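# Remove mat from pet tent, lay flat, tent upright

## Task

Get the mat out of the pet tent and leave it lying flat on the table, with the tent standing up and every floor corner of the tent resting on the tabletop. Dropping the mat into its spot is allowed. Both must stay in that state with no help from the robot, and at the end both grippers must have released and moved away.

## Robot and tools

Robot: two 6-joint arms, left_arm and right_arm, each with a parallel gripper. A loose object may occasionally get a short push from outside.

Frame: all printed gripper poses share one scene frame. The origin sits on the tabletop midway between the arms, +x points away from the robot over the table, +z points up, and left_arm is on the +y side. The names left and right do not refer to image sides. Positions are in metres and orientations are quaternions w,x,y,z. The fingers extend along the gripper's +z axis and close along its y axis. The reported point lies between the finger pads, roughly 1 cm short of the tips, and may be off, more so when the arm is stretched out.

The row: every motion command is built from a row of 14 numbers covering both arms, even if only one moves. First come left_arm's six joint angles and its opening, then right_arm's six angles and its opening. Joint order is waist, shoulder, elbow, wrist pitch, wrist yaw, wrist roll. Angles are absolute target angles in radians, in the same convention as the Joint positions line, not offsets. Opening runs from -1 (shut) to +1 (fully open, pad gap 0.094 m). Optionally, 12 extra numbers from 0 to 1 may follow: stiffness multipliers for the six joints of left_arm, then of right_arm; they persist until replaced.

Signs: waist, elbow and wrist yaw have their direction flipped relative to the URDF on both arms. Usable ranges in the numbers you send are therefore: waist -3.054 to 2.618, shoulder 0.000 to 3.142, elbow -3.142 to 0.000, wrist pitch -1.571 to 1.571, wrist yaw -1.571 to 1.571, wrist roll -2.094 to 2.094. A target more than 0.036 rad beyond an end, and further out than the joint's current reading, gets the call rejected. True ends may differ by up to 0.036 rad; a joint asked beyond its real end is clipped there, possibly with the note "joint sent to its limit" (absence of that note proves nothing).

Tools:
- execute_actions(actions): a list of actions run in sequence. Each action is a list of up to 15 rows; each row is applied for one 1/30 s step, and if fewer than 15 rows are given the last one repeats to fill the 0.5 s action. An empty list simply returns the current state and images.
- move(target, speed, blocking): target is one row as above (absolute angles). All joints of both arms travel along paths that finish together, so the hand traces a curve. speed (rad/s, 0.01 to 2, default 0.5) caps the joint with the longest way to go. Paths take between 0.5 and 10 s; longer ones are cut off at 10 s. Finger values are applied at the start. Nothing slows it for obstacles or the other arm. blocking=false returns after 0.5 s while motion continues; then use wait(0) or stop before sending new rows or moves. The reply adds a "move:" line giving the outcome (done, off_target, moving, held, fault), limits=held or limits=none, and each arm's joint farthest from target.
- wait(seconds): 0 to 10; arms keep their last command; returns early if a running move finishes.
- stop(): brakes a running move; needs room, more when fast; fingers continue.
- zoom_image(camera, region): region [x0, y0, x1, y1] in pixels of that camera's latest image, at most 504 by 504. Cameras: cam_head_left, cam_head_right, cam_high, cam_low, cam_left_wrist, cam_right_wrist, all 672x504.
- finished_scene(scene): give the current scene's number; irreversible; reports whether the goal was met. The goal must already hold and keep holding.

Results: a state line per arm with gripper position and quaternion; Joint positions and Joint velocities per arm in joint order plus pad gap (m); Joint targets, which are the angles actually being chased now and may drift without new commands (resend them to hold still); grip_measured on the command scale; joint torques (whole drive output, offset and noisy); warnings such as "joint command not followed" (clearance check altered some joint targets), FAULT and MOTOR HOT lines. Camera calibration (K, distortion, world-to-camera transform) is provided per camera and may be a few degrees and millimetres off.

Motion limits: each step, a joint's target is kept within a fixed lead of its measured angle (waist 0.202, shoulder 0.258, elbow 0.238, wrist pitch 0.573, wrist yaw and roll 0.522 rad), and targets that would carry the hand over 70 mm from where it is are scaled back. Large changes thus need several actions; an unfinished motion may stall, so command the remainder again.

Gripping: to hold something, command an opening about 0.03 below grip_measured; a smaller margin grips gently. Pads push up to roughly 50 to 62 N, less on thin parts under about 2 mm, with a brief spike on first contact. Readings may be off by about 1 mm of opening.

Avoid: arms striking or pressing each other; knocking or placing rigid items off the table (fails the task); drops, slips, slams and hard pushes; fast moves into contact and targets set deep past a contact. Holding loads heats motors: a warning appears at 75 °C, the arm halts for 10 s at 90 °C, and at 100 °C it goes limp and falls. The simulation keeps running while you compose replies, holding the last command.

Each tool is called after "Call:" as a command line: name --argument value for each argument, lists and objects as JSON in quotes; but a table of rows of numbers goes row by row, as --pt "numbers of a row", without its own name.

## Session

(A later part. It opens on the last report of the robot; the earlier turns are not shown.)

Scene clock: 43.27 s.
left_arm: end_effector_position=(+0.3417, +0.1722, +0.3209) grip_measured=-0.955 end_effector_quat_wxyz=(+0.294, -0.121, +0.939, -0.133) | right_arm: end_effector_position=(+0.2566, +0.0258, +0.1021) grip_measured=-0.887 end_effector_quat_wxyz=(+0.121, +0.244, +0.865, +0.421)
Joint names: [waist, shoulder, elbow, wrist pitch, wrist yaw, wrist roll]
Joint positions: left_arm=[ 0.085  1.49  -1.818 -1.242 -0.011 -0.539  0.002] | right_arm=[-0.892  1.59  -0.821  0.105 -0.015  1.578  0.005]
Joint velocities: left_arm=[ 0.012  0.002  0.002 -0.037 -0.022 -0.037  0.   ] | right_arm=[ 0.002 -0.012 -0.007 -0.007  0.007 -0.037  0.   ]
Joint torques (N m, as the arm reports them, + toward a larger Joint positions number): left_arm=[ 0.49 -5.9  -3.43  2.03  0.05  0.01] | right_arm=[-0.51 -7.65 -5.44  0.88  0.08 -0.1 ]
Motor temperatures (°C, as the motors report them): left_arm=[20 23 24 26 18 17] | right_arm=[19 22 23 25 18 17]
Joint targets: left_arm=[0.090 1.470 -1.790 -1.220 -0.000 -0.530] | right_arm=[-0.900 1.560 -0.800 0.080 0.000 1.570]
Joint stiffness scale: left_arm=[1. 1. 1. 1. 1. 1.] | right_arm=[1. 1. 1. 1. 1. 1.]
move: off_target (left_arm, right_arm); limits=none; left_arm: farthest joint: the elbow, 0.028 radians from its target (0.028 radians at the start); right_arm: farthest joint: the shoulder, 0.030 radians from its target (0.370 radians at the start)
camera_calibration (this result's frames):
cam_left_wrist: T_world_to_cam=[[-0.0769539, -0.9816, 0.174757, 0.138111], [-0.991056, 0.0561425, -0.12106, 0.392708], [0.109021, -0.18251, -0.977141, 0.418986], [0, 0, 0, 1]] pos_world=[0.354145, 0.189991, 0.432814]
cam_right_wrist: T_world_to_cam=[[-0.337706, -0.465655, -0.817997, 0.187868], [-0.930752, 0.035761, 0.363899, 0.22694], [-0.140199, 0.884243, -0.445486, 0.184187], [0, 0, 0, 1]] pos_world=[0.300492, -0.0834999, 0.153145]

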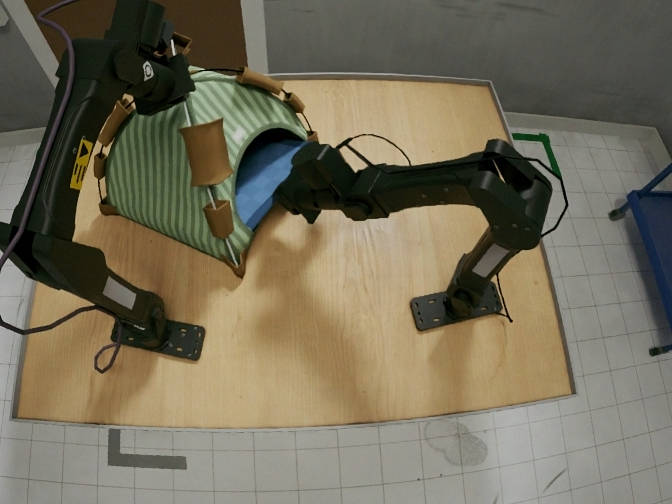

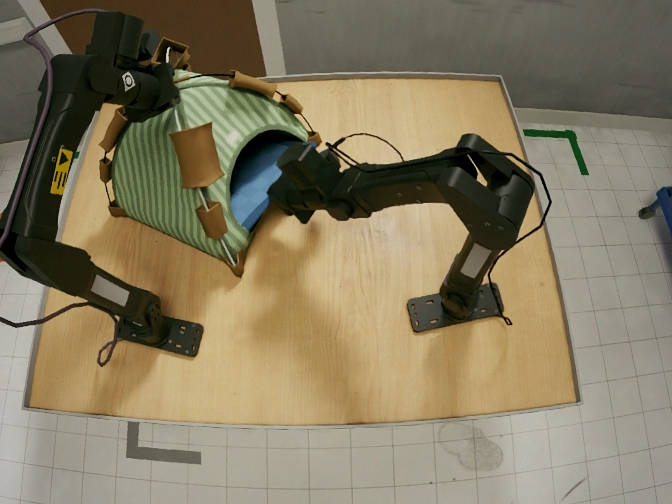

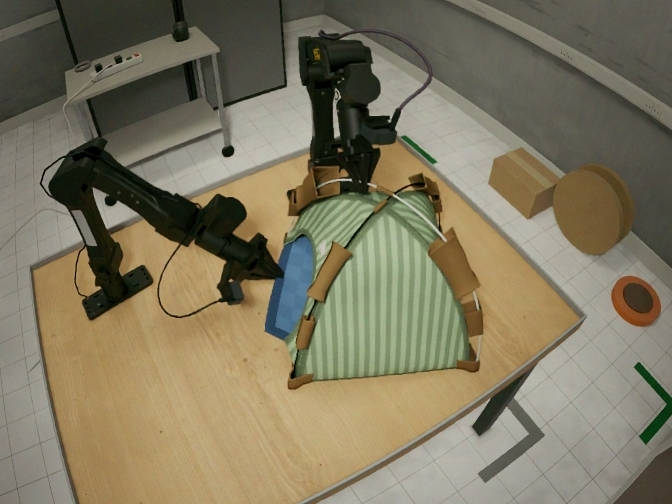

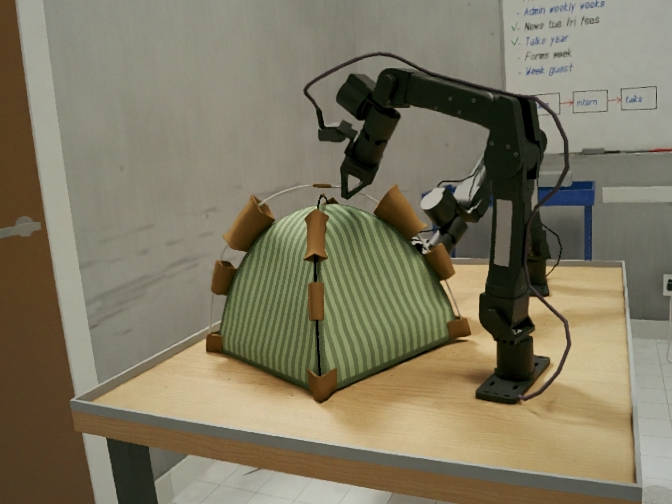

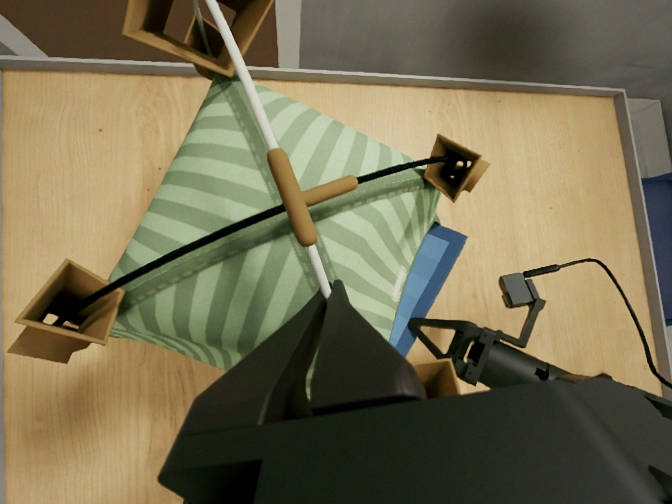

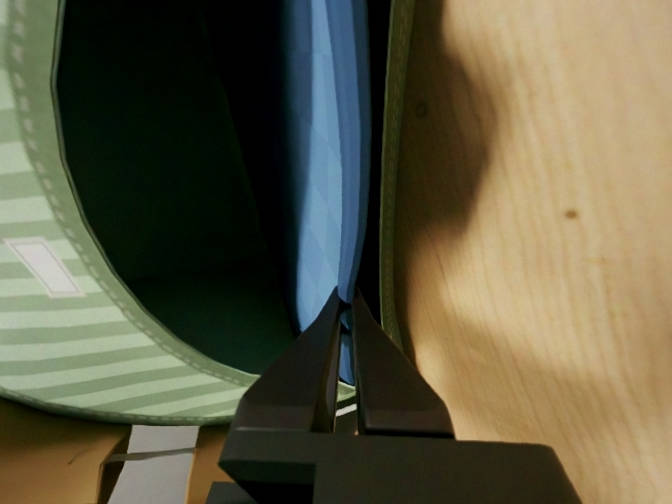

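Call:
move --target '[0.09,1.47,-1.79,-1.22,0,-0.53,-1,-0.72,1.38,-0.67,0.02,0,1.57,-1]' --speed 0.07

Scene clock: 46.70 s.
left_arm: end_effector_position=(+0.3430, +0.1708, +0.3186) grip_measured=-0.955 end_effector_quat_wxyz=(+0.292, -0.130, +0.937, -0.139) | right_arm: end_effector_position=(+0.2829, -0.0420, +0.1104) grip_measured=-0.887 end_effector_quat_wxyz=(+0.142, +0.306, +0.843, +0.418)
Joint names: [waist, shoulder, elbow, wrist pitch, wrist yaw, wrist roll]
Joint positions: left_arm=[ 0.085  1.49  -1.807 -1.231 -0.016 -0.561  0.002] | right_arm=[-0.736  1.411 -0.688  0.066  0.012  1.582  0.005]
Joint velocities: left_arm=[-0.007  0.007 -0.012  0.037 -0.007 -0.095 -0.   ] | right_arm=[ 0.007  0.007 -0.007 -0.007 -0.007 -0.007 -0.   ]
Joint torques (N m, as the arm reports them, + toward a larger Joint positions number): left_arm=[ 0.58 -5.92 -4.11  1.88  0.16  0.24] | right_arm=[ 1.2  -6.36 -5.88  0.68 -0.13 -0.13]
Motor temperatures (°C, as the motors report them): left_arm=[20 23 24 26 18 17] | right_arm=[19 22 22 25 18 17]
Joint targets: left_arm=[0.090 1.470 -1.790 -1.220 0.000 -0.530] | right_arm=[-0.720 1.380 -0.670 0.020 -0.000 1.570]
Joint stiffness scale: left_arm=[1. 1. 1. 1. 1. 1.] | right_arm=[1. 1. 1. 1. 1. 1.]
move: off_target (left_arm, right_arm); limits=none; left_arm: farthest joint: the wrist roll, 0.031 radians from its target (0.009 radians at the start); right_arm: farthest joint: the wrist pitch, 0.046 radians from its target (0.085 radians at the start)
camera_calibration (this result's frames):
cam_left_wrist: T_world_to_cam=[[-0.0626218, -0.979413, 0.191909, 0.126466], [-0.992295, 0.040502, -0.117093, 0.395545], [0.106909, -0.197763, -0.974402, 0.418815], [0, 0, 0, 1]] pos_world=[0.355642, 0.190668, 0.430139]
cam_right_wrist: T_world_to_cam=[[-0.406736, -0.400523, -0.821064, 0.194569], [-0.913267, 0.156058, 0.376284, 0.249598], [-0.0225767, 0.902899, -0.429259, 0.217225], [0, 0, 0, 1]] pos_world=[0.311992, -0.157154, 0.15908]

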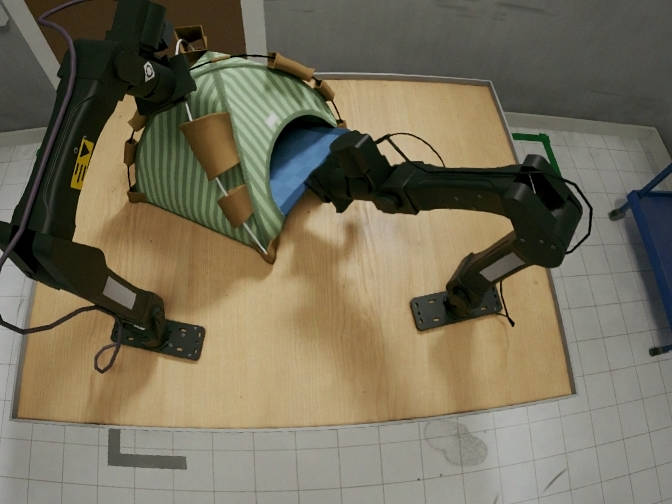

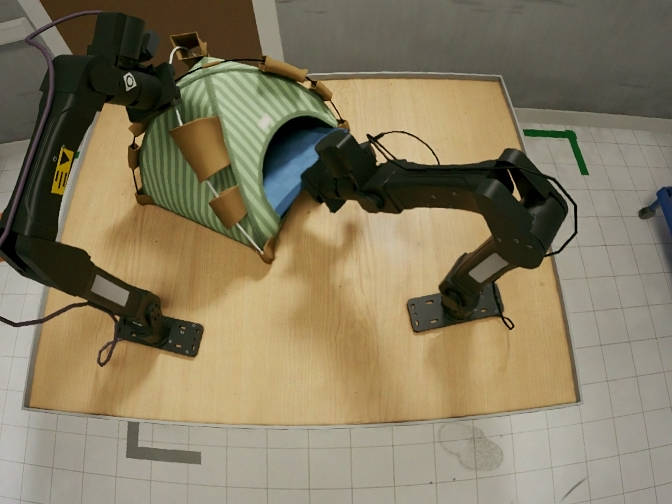

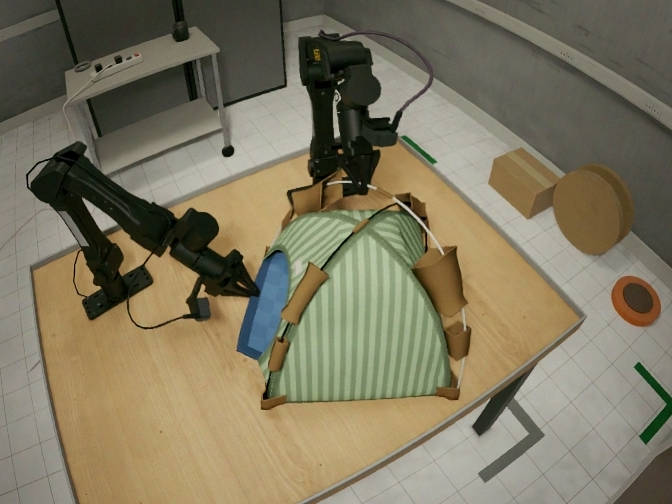

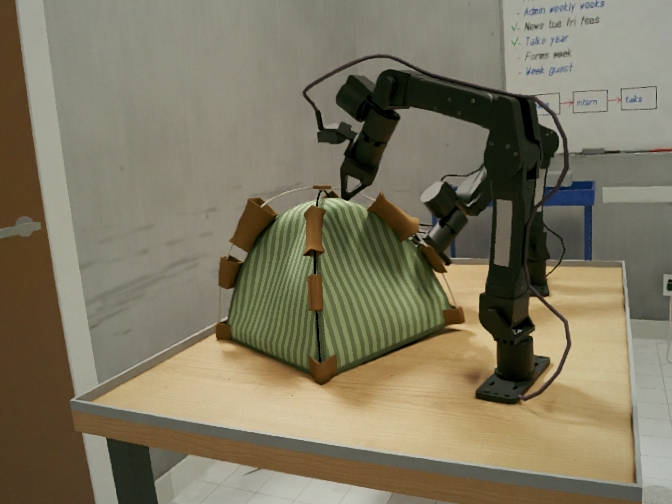

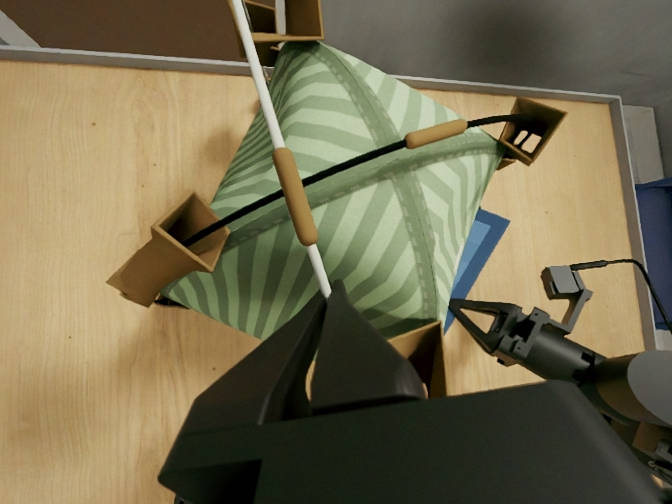

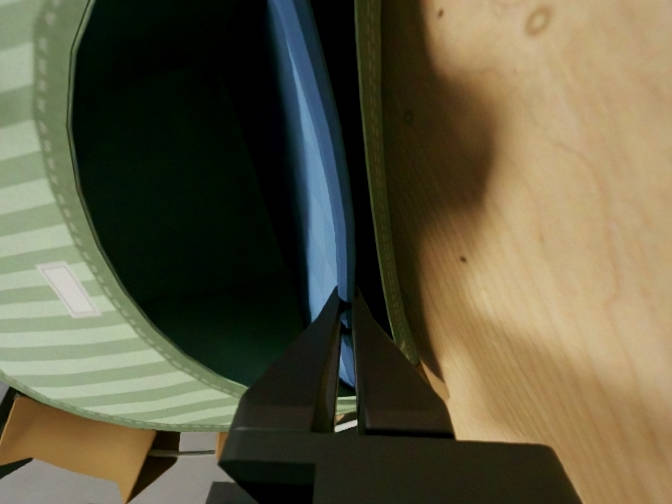

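Call:
move --target '[0.09,1.47,-1.77,-1.21,0,-0.53,-1,-0.76,1.1,-0.49,-0.08,0,1.57,-1]' --speed 0.09

Scene clock: 50.60 s.
left_arm: end_effector_position=(+0.3405, +0.1654, +0.3176) grip_measured=-0.955 end_effector_quat_wxyz=(+0.288, -0.119, +0.939, -0.148) | right_arm: end_effector_position=(+0.2455, -0.0807, +0.1206) grip_measured=-0.887 end_effector_quat_wxyz=(+0.146, +0.298, +0.837, +0.435)
Joint names: [waist, shoulder, elbow, wrist pitch, wrist yaw, wrist roll]
Joint positions: left_arm=[ 0.089  1.483 -1.796 -1.224 -0.04  -0.55   0.002] | right_arm=[-0.748  1.13  -0.513  0.001  0.011  1.582  0.005]
Joint velocities: left_arm=[-0.002  0.002  0.007  0.037 -0.066 -0.022  0.   ] | right_arm=[ 0.002 -0.002  0.007 -0.022  0.022 -0.095  0.001]
Joint torques (N m, as the arm reports them, + toward a larger Joint positions number): left_arm=[ 0.04 -5.5  -3.71  1.94  0.26  0.17] | right_arm=[-0.85 -4.44 -5.74  0.43 -0.12 -0.13]
Motor temperatures (°C, as the motors report them): left_arm=[20 23 23 26 18 17] | right_arm=[19 22 22 25 18 17]
Joint targets: left_arm=[0.090 1.470 -1.770 -1.210 -0.000 -0.530] | right_arm=[-0.760 1.100 -0.490 -0.080 0.000 1.570]
Joint stiffness scale: left_arm=[1. 1. 1. 1. 1. 1.] | right_arm=[1. 1. 1. 1. 1. 1.]
move: off_target (left_arm, right_arm); limits=none; left_arm: farthest joint: the wrist yaw, 0.040 radians from its target (0.016 radians at the start); right_arm: farthest joint: the wrist pitch, 0.081 radians from its target (0.146 radians at the start)
camera_calibration (this result's frames):
cam_left_wrist: T_world_to_cam=[[-0.088931, -0.974887, 0.204173, 0.125594], [-0.991079, 0.0661794, -0.115687, 0.388108], [0.0992693, -0.21264, -0.972075, 0.42135], [0, 0, 0, 1]] pos_world=[0.353988, 0.186351, 0.42884]
cam_right_wrist: T_world_to_cam=[[-0.381335, -0.37953, -0.842936, 0.170387], [-0.924156, 0.134044, 0.357726, 0.220781], [-0.0227772, 0.915417, -0.401861, 0.253417], [0, 0, 0, 1]] pos_world=[0.274783, -0.19691, 0.166485]

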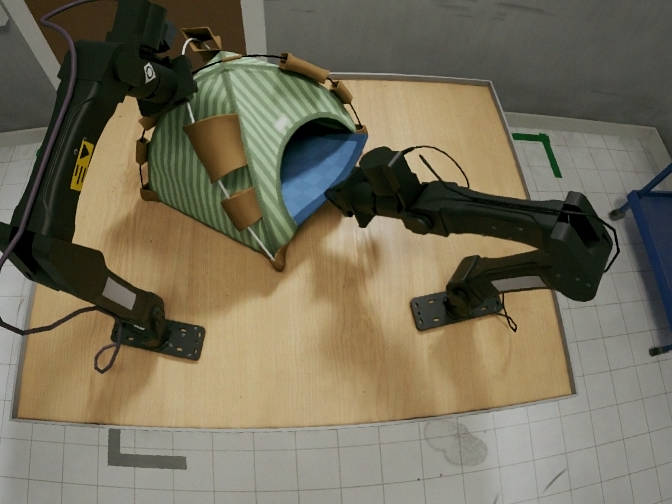

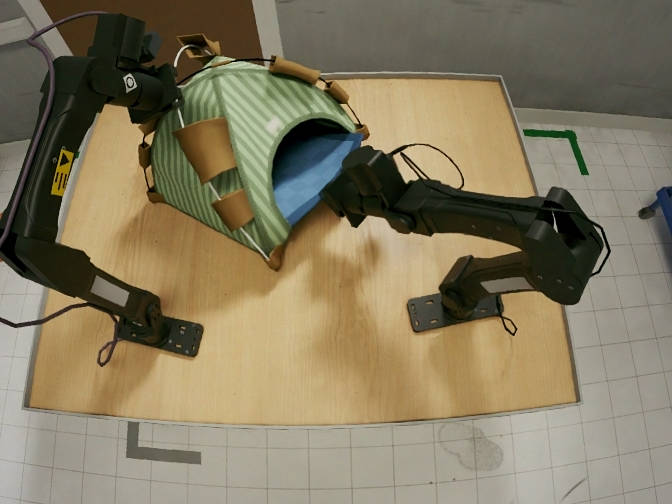

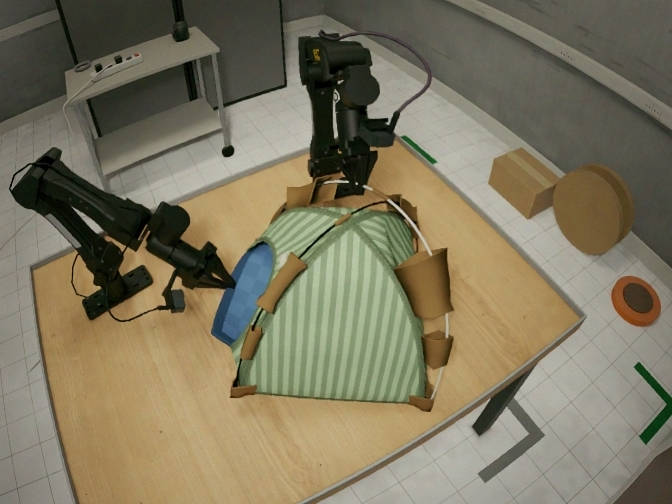

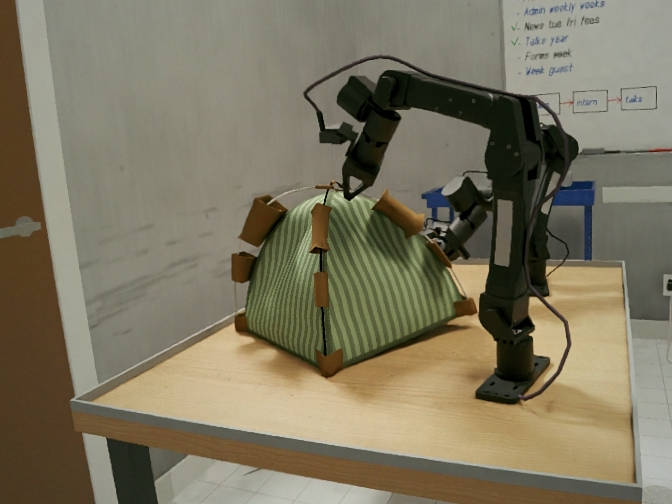

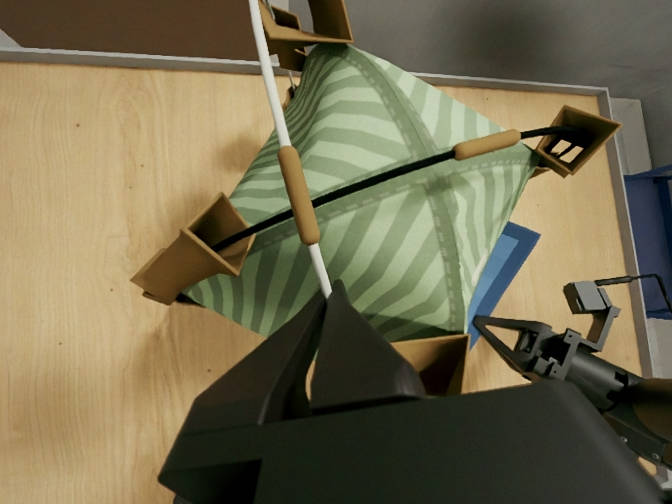

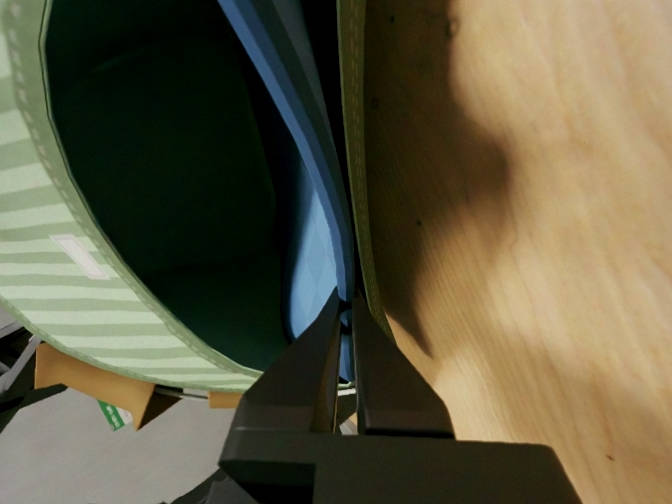

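Call:
move --target '[-0.03,1.47,-1.75,-1.21,0,-0.53,-1,-0.66,1.1,-0.49,-0.08,0,1.57,-1]' --speed 0.05

Scene clock: 53.37 s.
left_arm: end_effector_position=(+0.3498, +0.1923, +0.3157) grip_measured=-0.955 end_effector_quat_wxyz=(+0.291, -0.152, +0.933, -0.148) | right_arm: end_effector_position=(+0.2606, -0.0936, +0.1204) grip_measured=-0.887 end_effector_quat_wxyz=(+0.151, +0.324, +0.828, +0.433)
Joint names: [waist, shoulder, elbow, wrist pitch, wrist yaw, wrist roll]
Joint positions: left_arm=[-0.004  1.483 -1.784 -1.21  -0.073 -0.539  0.002] | right_arm=[-0.679  1.13  -0.513 -0.001  0.032  1.585  0.005]
Joint velocities: left_arm=[ 0.022  0.007  0.002 -0.022  0.022 -0.125  0.001] | right_arm=[ 0.012 -0.032  0.002 -0.022 -0.007 -0.066  0.001]
Joint torques (N m, as the arm reports them, + toward a larger Joint positions number): left_arm=[-2.84 -5.54 -3.04  1.74  0.63  0.07] | right_arm=[ 1.43 -4.43 -5.76  0.45 -0.29 -0.15]
Motor temperatures (°C, as the motors report them): left_arm=[20 23 23 26 18 17] | right_arm=[19 22 22 25 18 17]
Joint targets: left_arm=[-0.030 1.470 -1.750 -1.210 0.000 -0.530] | right_arm=[-0.660 1.100 -0.490 -0.080 0.000 1.570]
Joint stiffness scale: left_arm=[1. 1. 1. 1. 1. 1.] | right_arm=[1. 1. 1. 1. 1. 1.]
move: off_target (left_arm, right_arm); limits=none; left_arm: farthest joint: the wrist yaw, 0.073 radians from its target (0.040 radians at the start); right_arm: farthest joint: the wrist pitch, 0.079 radians from its target (0.081 radians at the start)
camera_calibration (this result's frames):
cam_left_wrist: T_world_to_cam=[[-0.0257448, -0.974562, 0.222634, 0.124993], [-0.993346, -0.000068248, -0.115167, 0.408694], [0.112252, -0.224118, -0.968076, 0.420709], [0, 0, 0, 1]] pos_world=[0.361967, 0.21613, 0.426518]
cam_right_wrist: T_world_to_cam=[[-0.410535, -0.351361, -0.841431, 0.181146], [-0.911595, 0.179719, 0.369723, 0.236114], [0.0213154, 0.918829, -0.39408, 0.253439], [0, 0, 0, 1]] pos_world=[0.284205, -0.211653, 0.165001]

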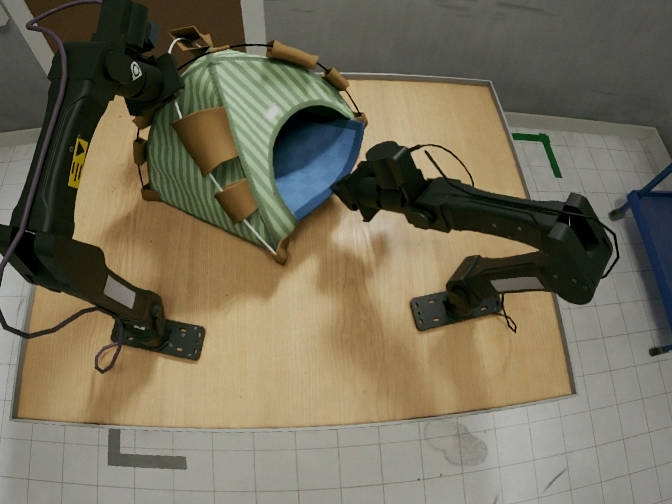

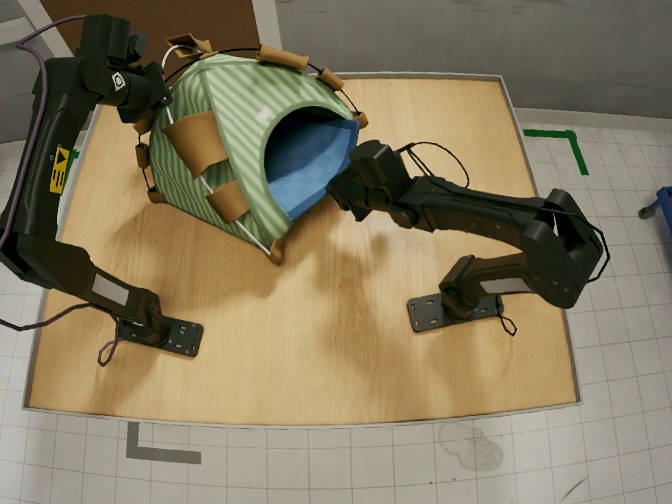

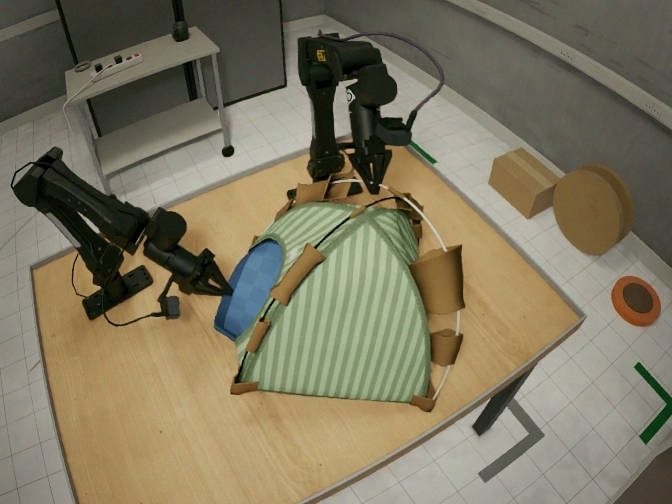

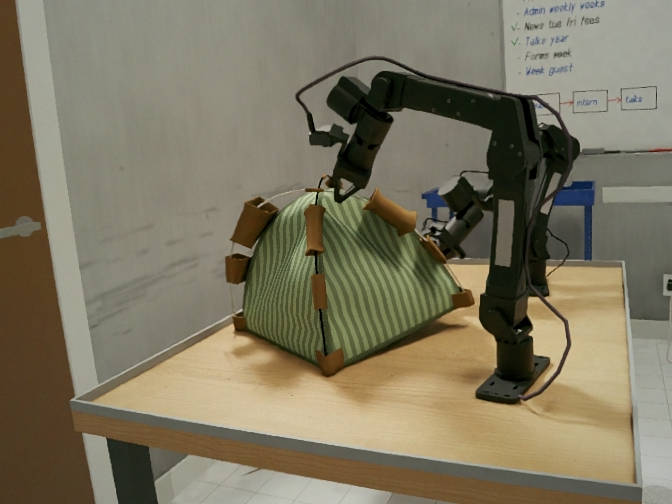

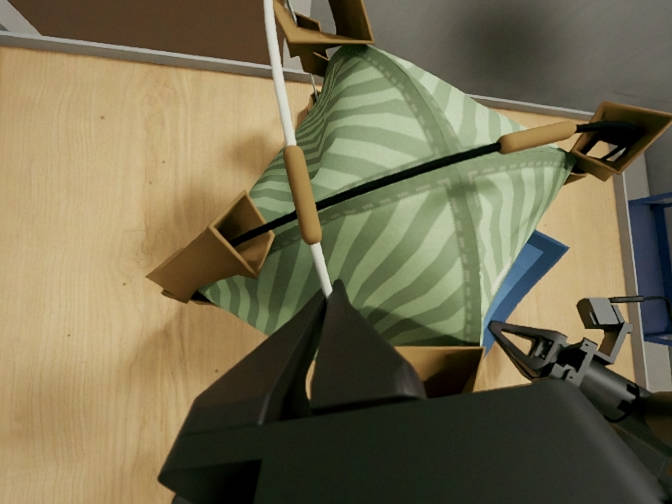

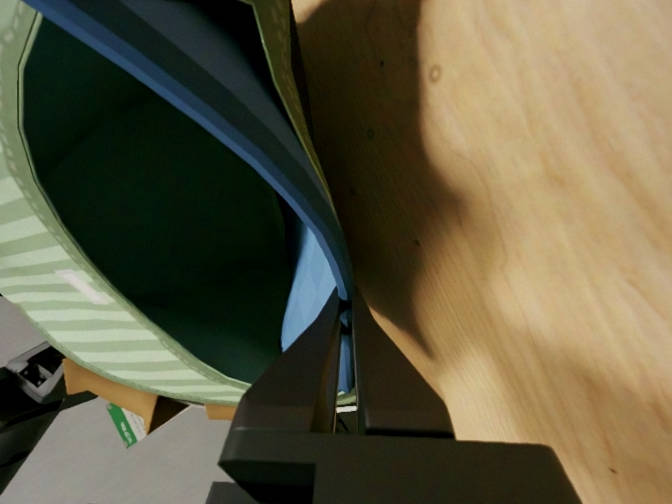

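Call:
move --target '[-0.03,1.47,-1.75,-1.21,0,-0.53,-1,-0.5,1.23,-0.75,-0.18,0.15,1.57,-1]' --speed 0.08

Scene clock: 56.90 s.
left_arm: end_effector_position=(+0.3541, +0.1948, +0.3185) grip_measured=-0.955 end_effector_quat_wxyz=(+0.299, -0.163, +0.928, -0.150) | right_arm: end_effector_position=(+0.2973, -0.0936, +0.1520) grip_measured=-0.887 end_effector_quat_wxyz=(+0.110, +0.353, +0.821, +0.436)
Joint names: [waist, shoulder, elbow, wrist pitch, wrist yaw, wrist roll]
Joint positions: left_arm=[-0.01   1.483 -1.784 -1.191 -0.067 -0.555  0.002] | right_arm=[-0.527  1.223 -0.719 -0.149  0.198  1.581  0.005]
Joint velocities: left_arm=[ 0.022 -0.017  0.002  0.037  0.066 -0.007  0.001] | right_arm=[ 0.002 -0.007  0.007  0.037  0.037  0.037  0.   ]
Joint torques (N m, as the arm reports them, + toward a larger Joint positions number): left_arm=[-2.11 -5.48 -2.99  1.55  0.57  0.24] | right_arm=[  1.99  -2.7  -10.87   0.83  -0.36  -0.13]
Motor temperatures (°C, as the motors report them): left_arm=[20 23 23 25 18 17] | right_arm=[19 21 23 25 18 17]
Joint targets: left_arm=[-0.030 1.470 -1.750 -1.210 -0.000 -0.530] | right_arm=[-0.500 1.230 -0.750 -0.180 0.150 1.570]
Joint stiffness scale: left_arm=[1. 1. 1. 1. 1. 1.] | right_arm=[1. 1. 1. 1. 1. 1.]
move: off_target (left_arm, right_arm); limits=none; left_arm: farthest joint: the wrist yaw, 0.067 radians from its target (0.073 radians at the start); right_arm: farthest joint: the wrist yaw, 0.048 radians from its target (0.118 radians at the start)
camera_calibration (this result's frames):
cam_left_wrist: T_world_to_cam=[[-0.00752509, -0.972925, 0.230997, 0.117479], [-0.991089, -0.0234645, -0.131115, 0.422121], [0.132985, -0.229926, -0.964079, 0.41604], [0, 0, 0, 1]] pos_world=[0.363916, 0.219861, 0.429304]
cam_right_wrist: T_world_to_cam=[[-0.490952, -0.305106, -0.816013, 0.247207], [-0.871182, 0.175075, 0.458684, 0.231873], [0.0029163, 0.936087, -0.351756, 0.265769], [0, 0, 0, 1]] pos_world=[0.322596, -0.213954, 0.188854]

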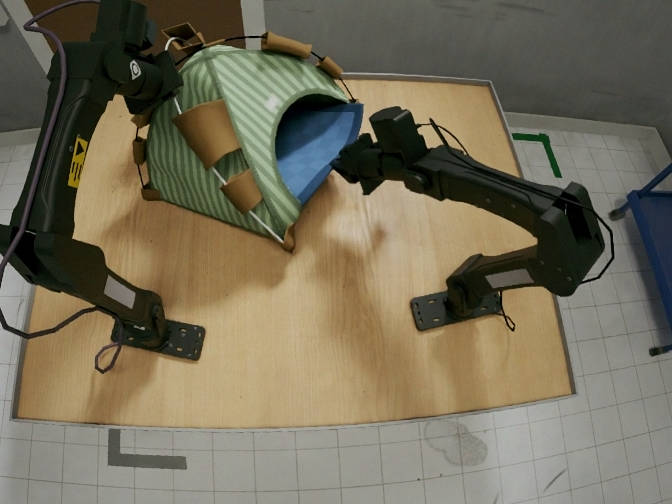

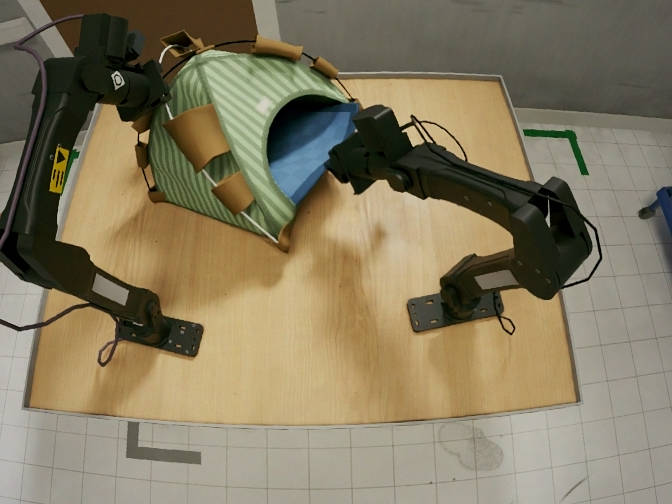

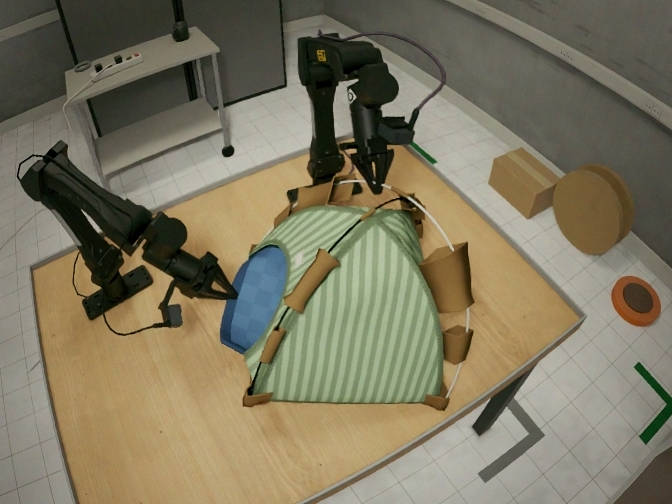

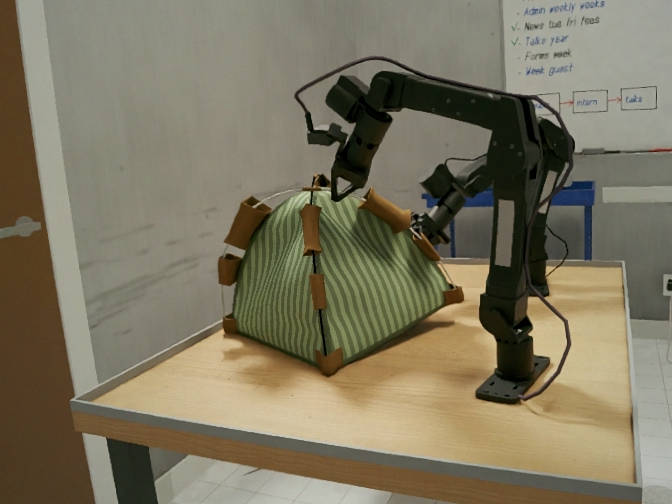

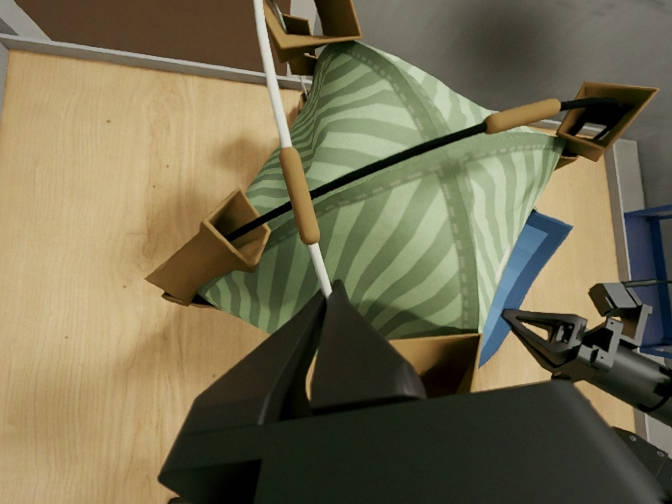

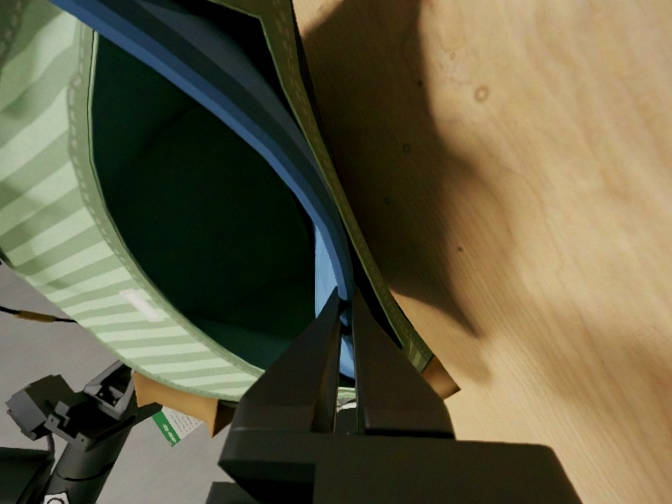

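Progress. Continue the sweep.

Call:
move --target '[-0.03,1.47,-1.75,-1.21,0,-0.53,-1,-0.3,1.26,-0.84,-0.22,0.3,1.57,-1]' --speed 0.07

Scene clock: 63.97 s.
left_arm: end_effector_position=(+0.3572, +0.1947, +0.3210) grip_measured=-0.955 end_effector_quat_wxyz=(+0.305, -0.172, +0.924, -0.155) | right_arm: end_effector_position=(+0.3296, -0.1209, +0.1716) grip_measured=-0.887 end_effector_quat_wxyz=(+0.077, +0.392, +0.795, +0.456)
Joint names: [waist, shoulder, elbow, wrist pitch, wrist yaw, wrist roll]
Joint positions: left_arm=[-0.01   1.483 -1.784 -1.175 -0.064 -0.577  0.002] | right_arm=[-0.335  1.255 -0.805 -0.213  0.378  1.58   0.005]
Joint velocities: left_arm=[ 0.012 -0.012 -0.017 -0.051  0.066 -0.081  0.001] | right_arm=[ 0.007 -0.027 -0.002  0.095 -0.022  0.081 -0.001]
Joint torques (N m, as the arm reports them, + toward a larger Joint positions number): left_arm=[-1.83 -5.39 -2.97  1.4   0.55  0.42] | right_arm=[  2.57  -3.11 -11.29   0.99  -0.55  -0.11]
Motor temperatures (°C, as the motors report them): left_arm=[20 23 23 25 18 17] | right_arm=[19 21 24 25 18 17]
Joint targets: left_arm=[-0.030 1.470 -1.750 -1.210 -0.000 -0.530] | right_arm=[-0.300 1.260 -0.840 -0.220 0.300 1.570]
Joint stiffness scale: left_arm=[1. 1. 1. 1. 1. 1.] | right_arm=[1. 1. 1. 1. 1. 1.]
move: off_target (left_arm, right_arm); limits=none; left_arm: farthest joint: the wrist yaw, 0.064 radians from its target (0.067 radians at the start); right_arm: farthest joint: the wrist yaw, 0.078 radians from its target (0.102 radians at the start)
camera_calibration (this result's frames):
cam_left_wrist: T_world_to_cam=[[0.00719811, -0.969607, 0.244561, 0.106567], [-0.988803, -0.0433562, -0.142791, 0.432351], [0.149054, -0.240794, -0.959063, 0.412775], [0, 0, 0, 1]] pos_world=[0.365217, 0.221467, 0.431551]
cam_right_wrist: T_world_to_cam=[[-0.5581, -0.209288, -0.802946, 0.302192], [-0.829263, 0.174623, 0.530876, 0.229553], [0.0291072, 0.962136, -0.271012, 0.278732], [0, 0, 0, 1]] pos_world=[0.3509, -0.245018, 0.196319]

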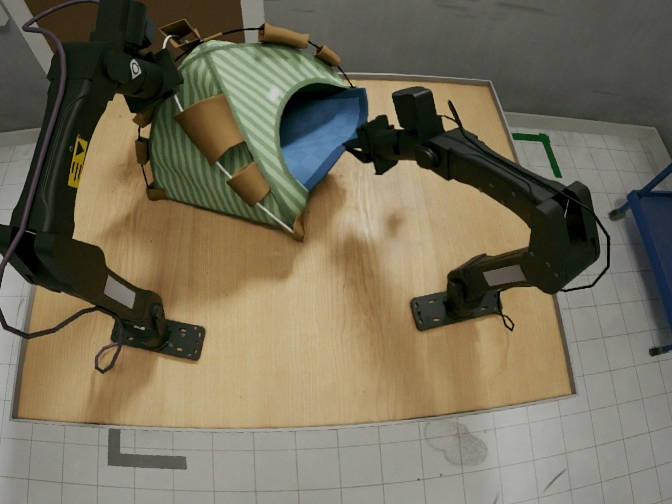

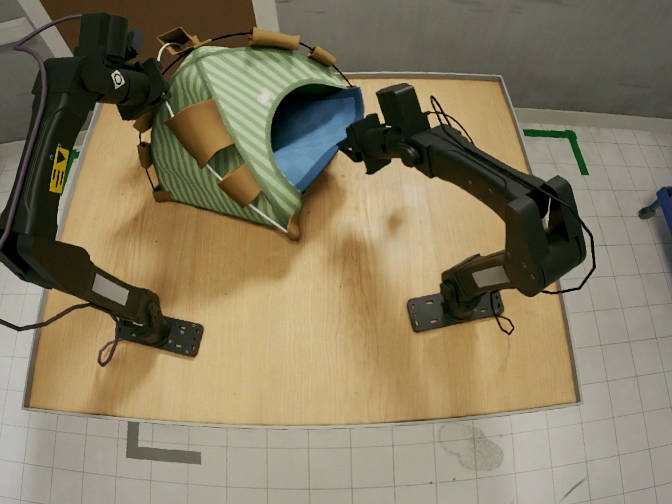

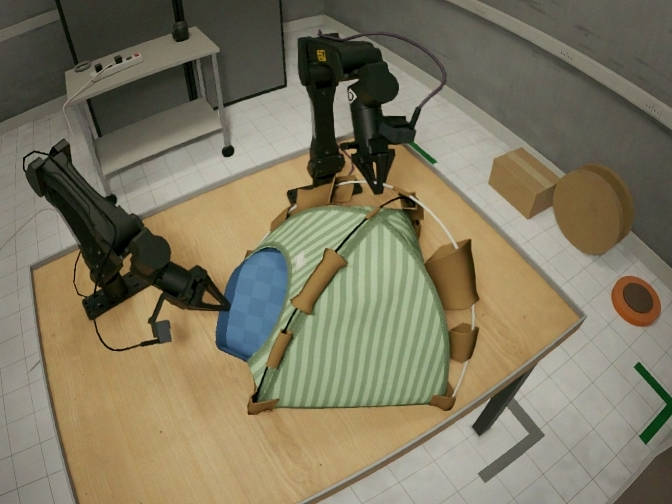

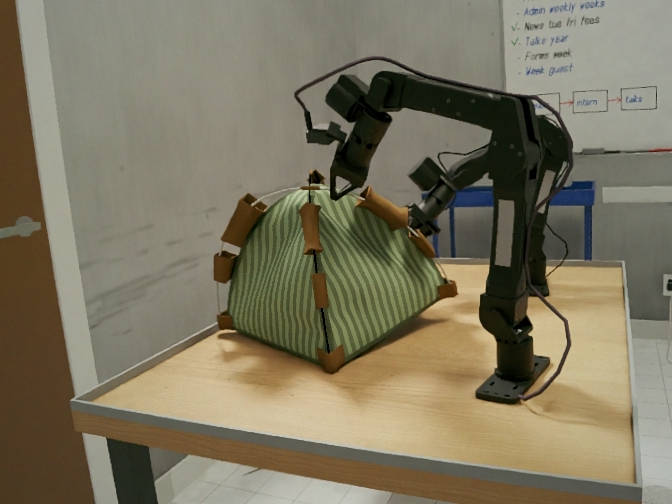

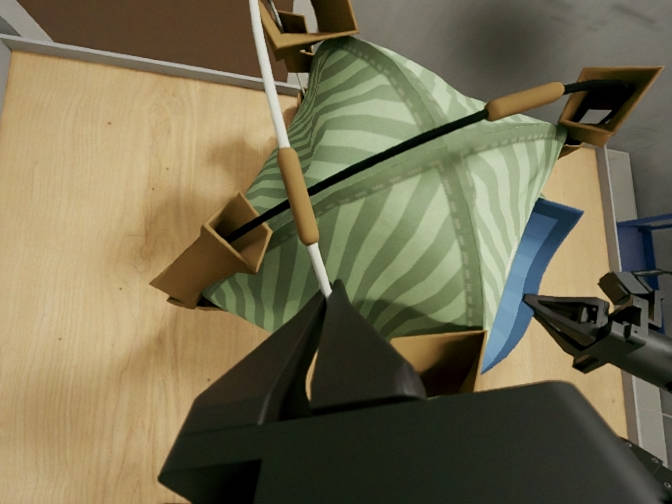

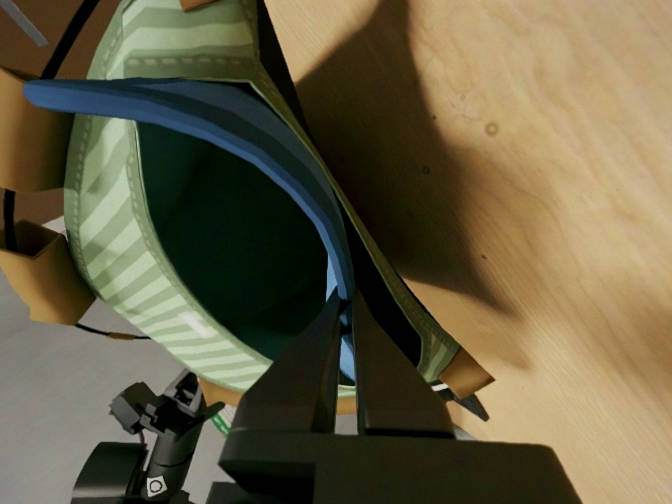

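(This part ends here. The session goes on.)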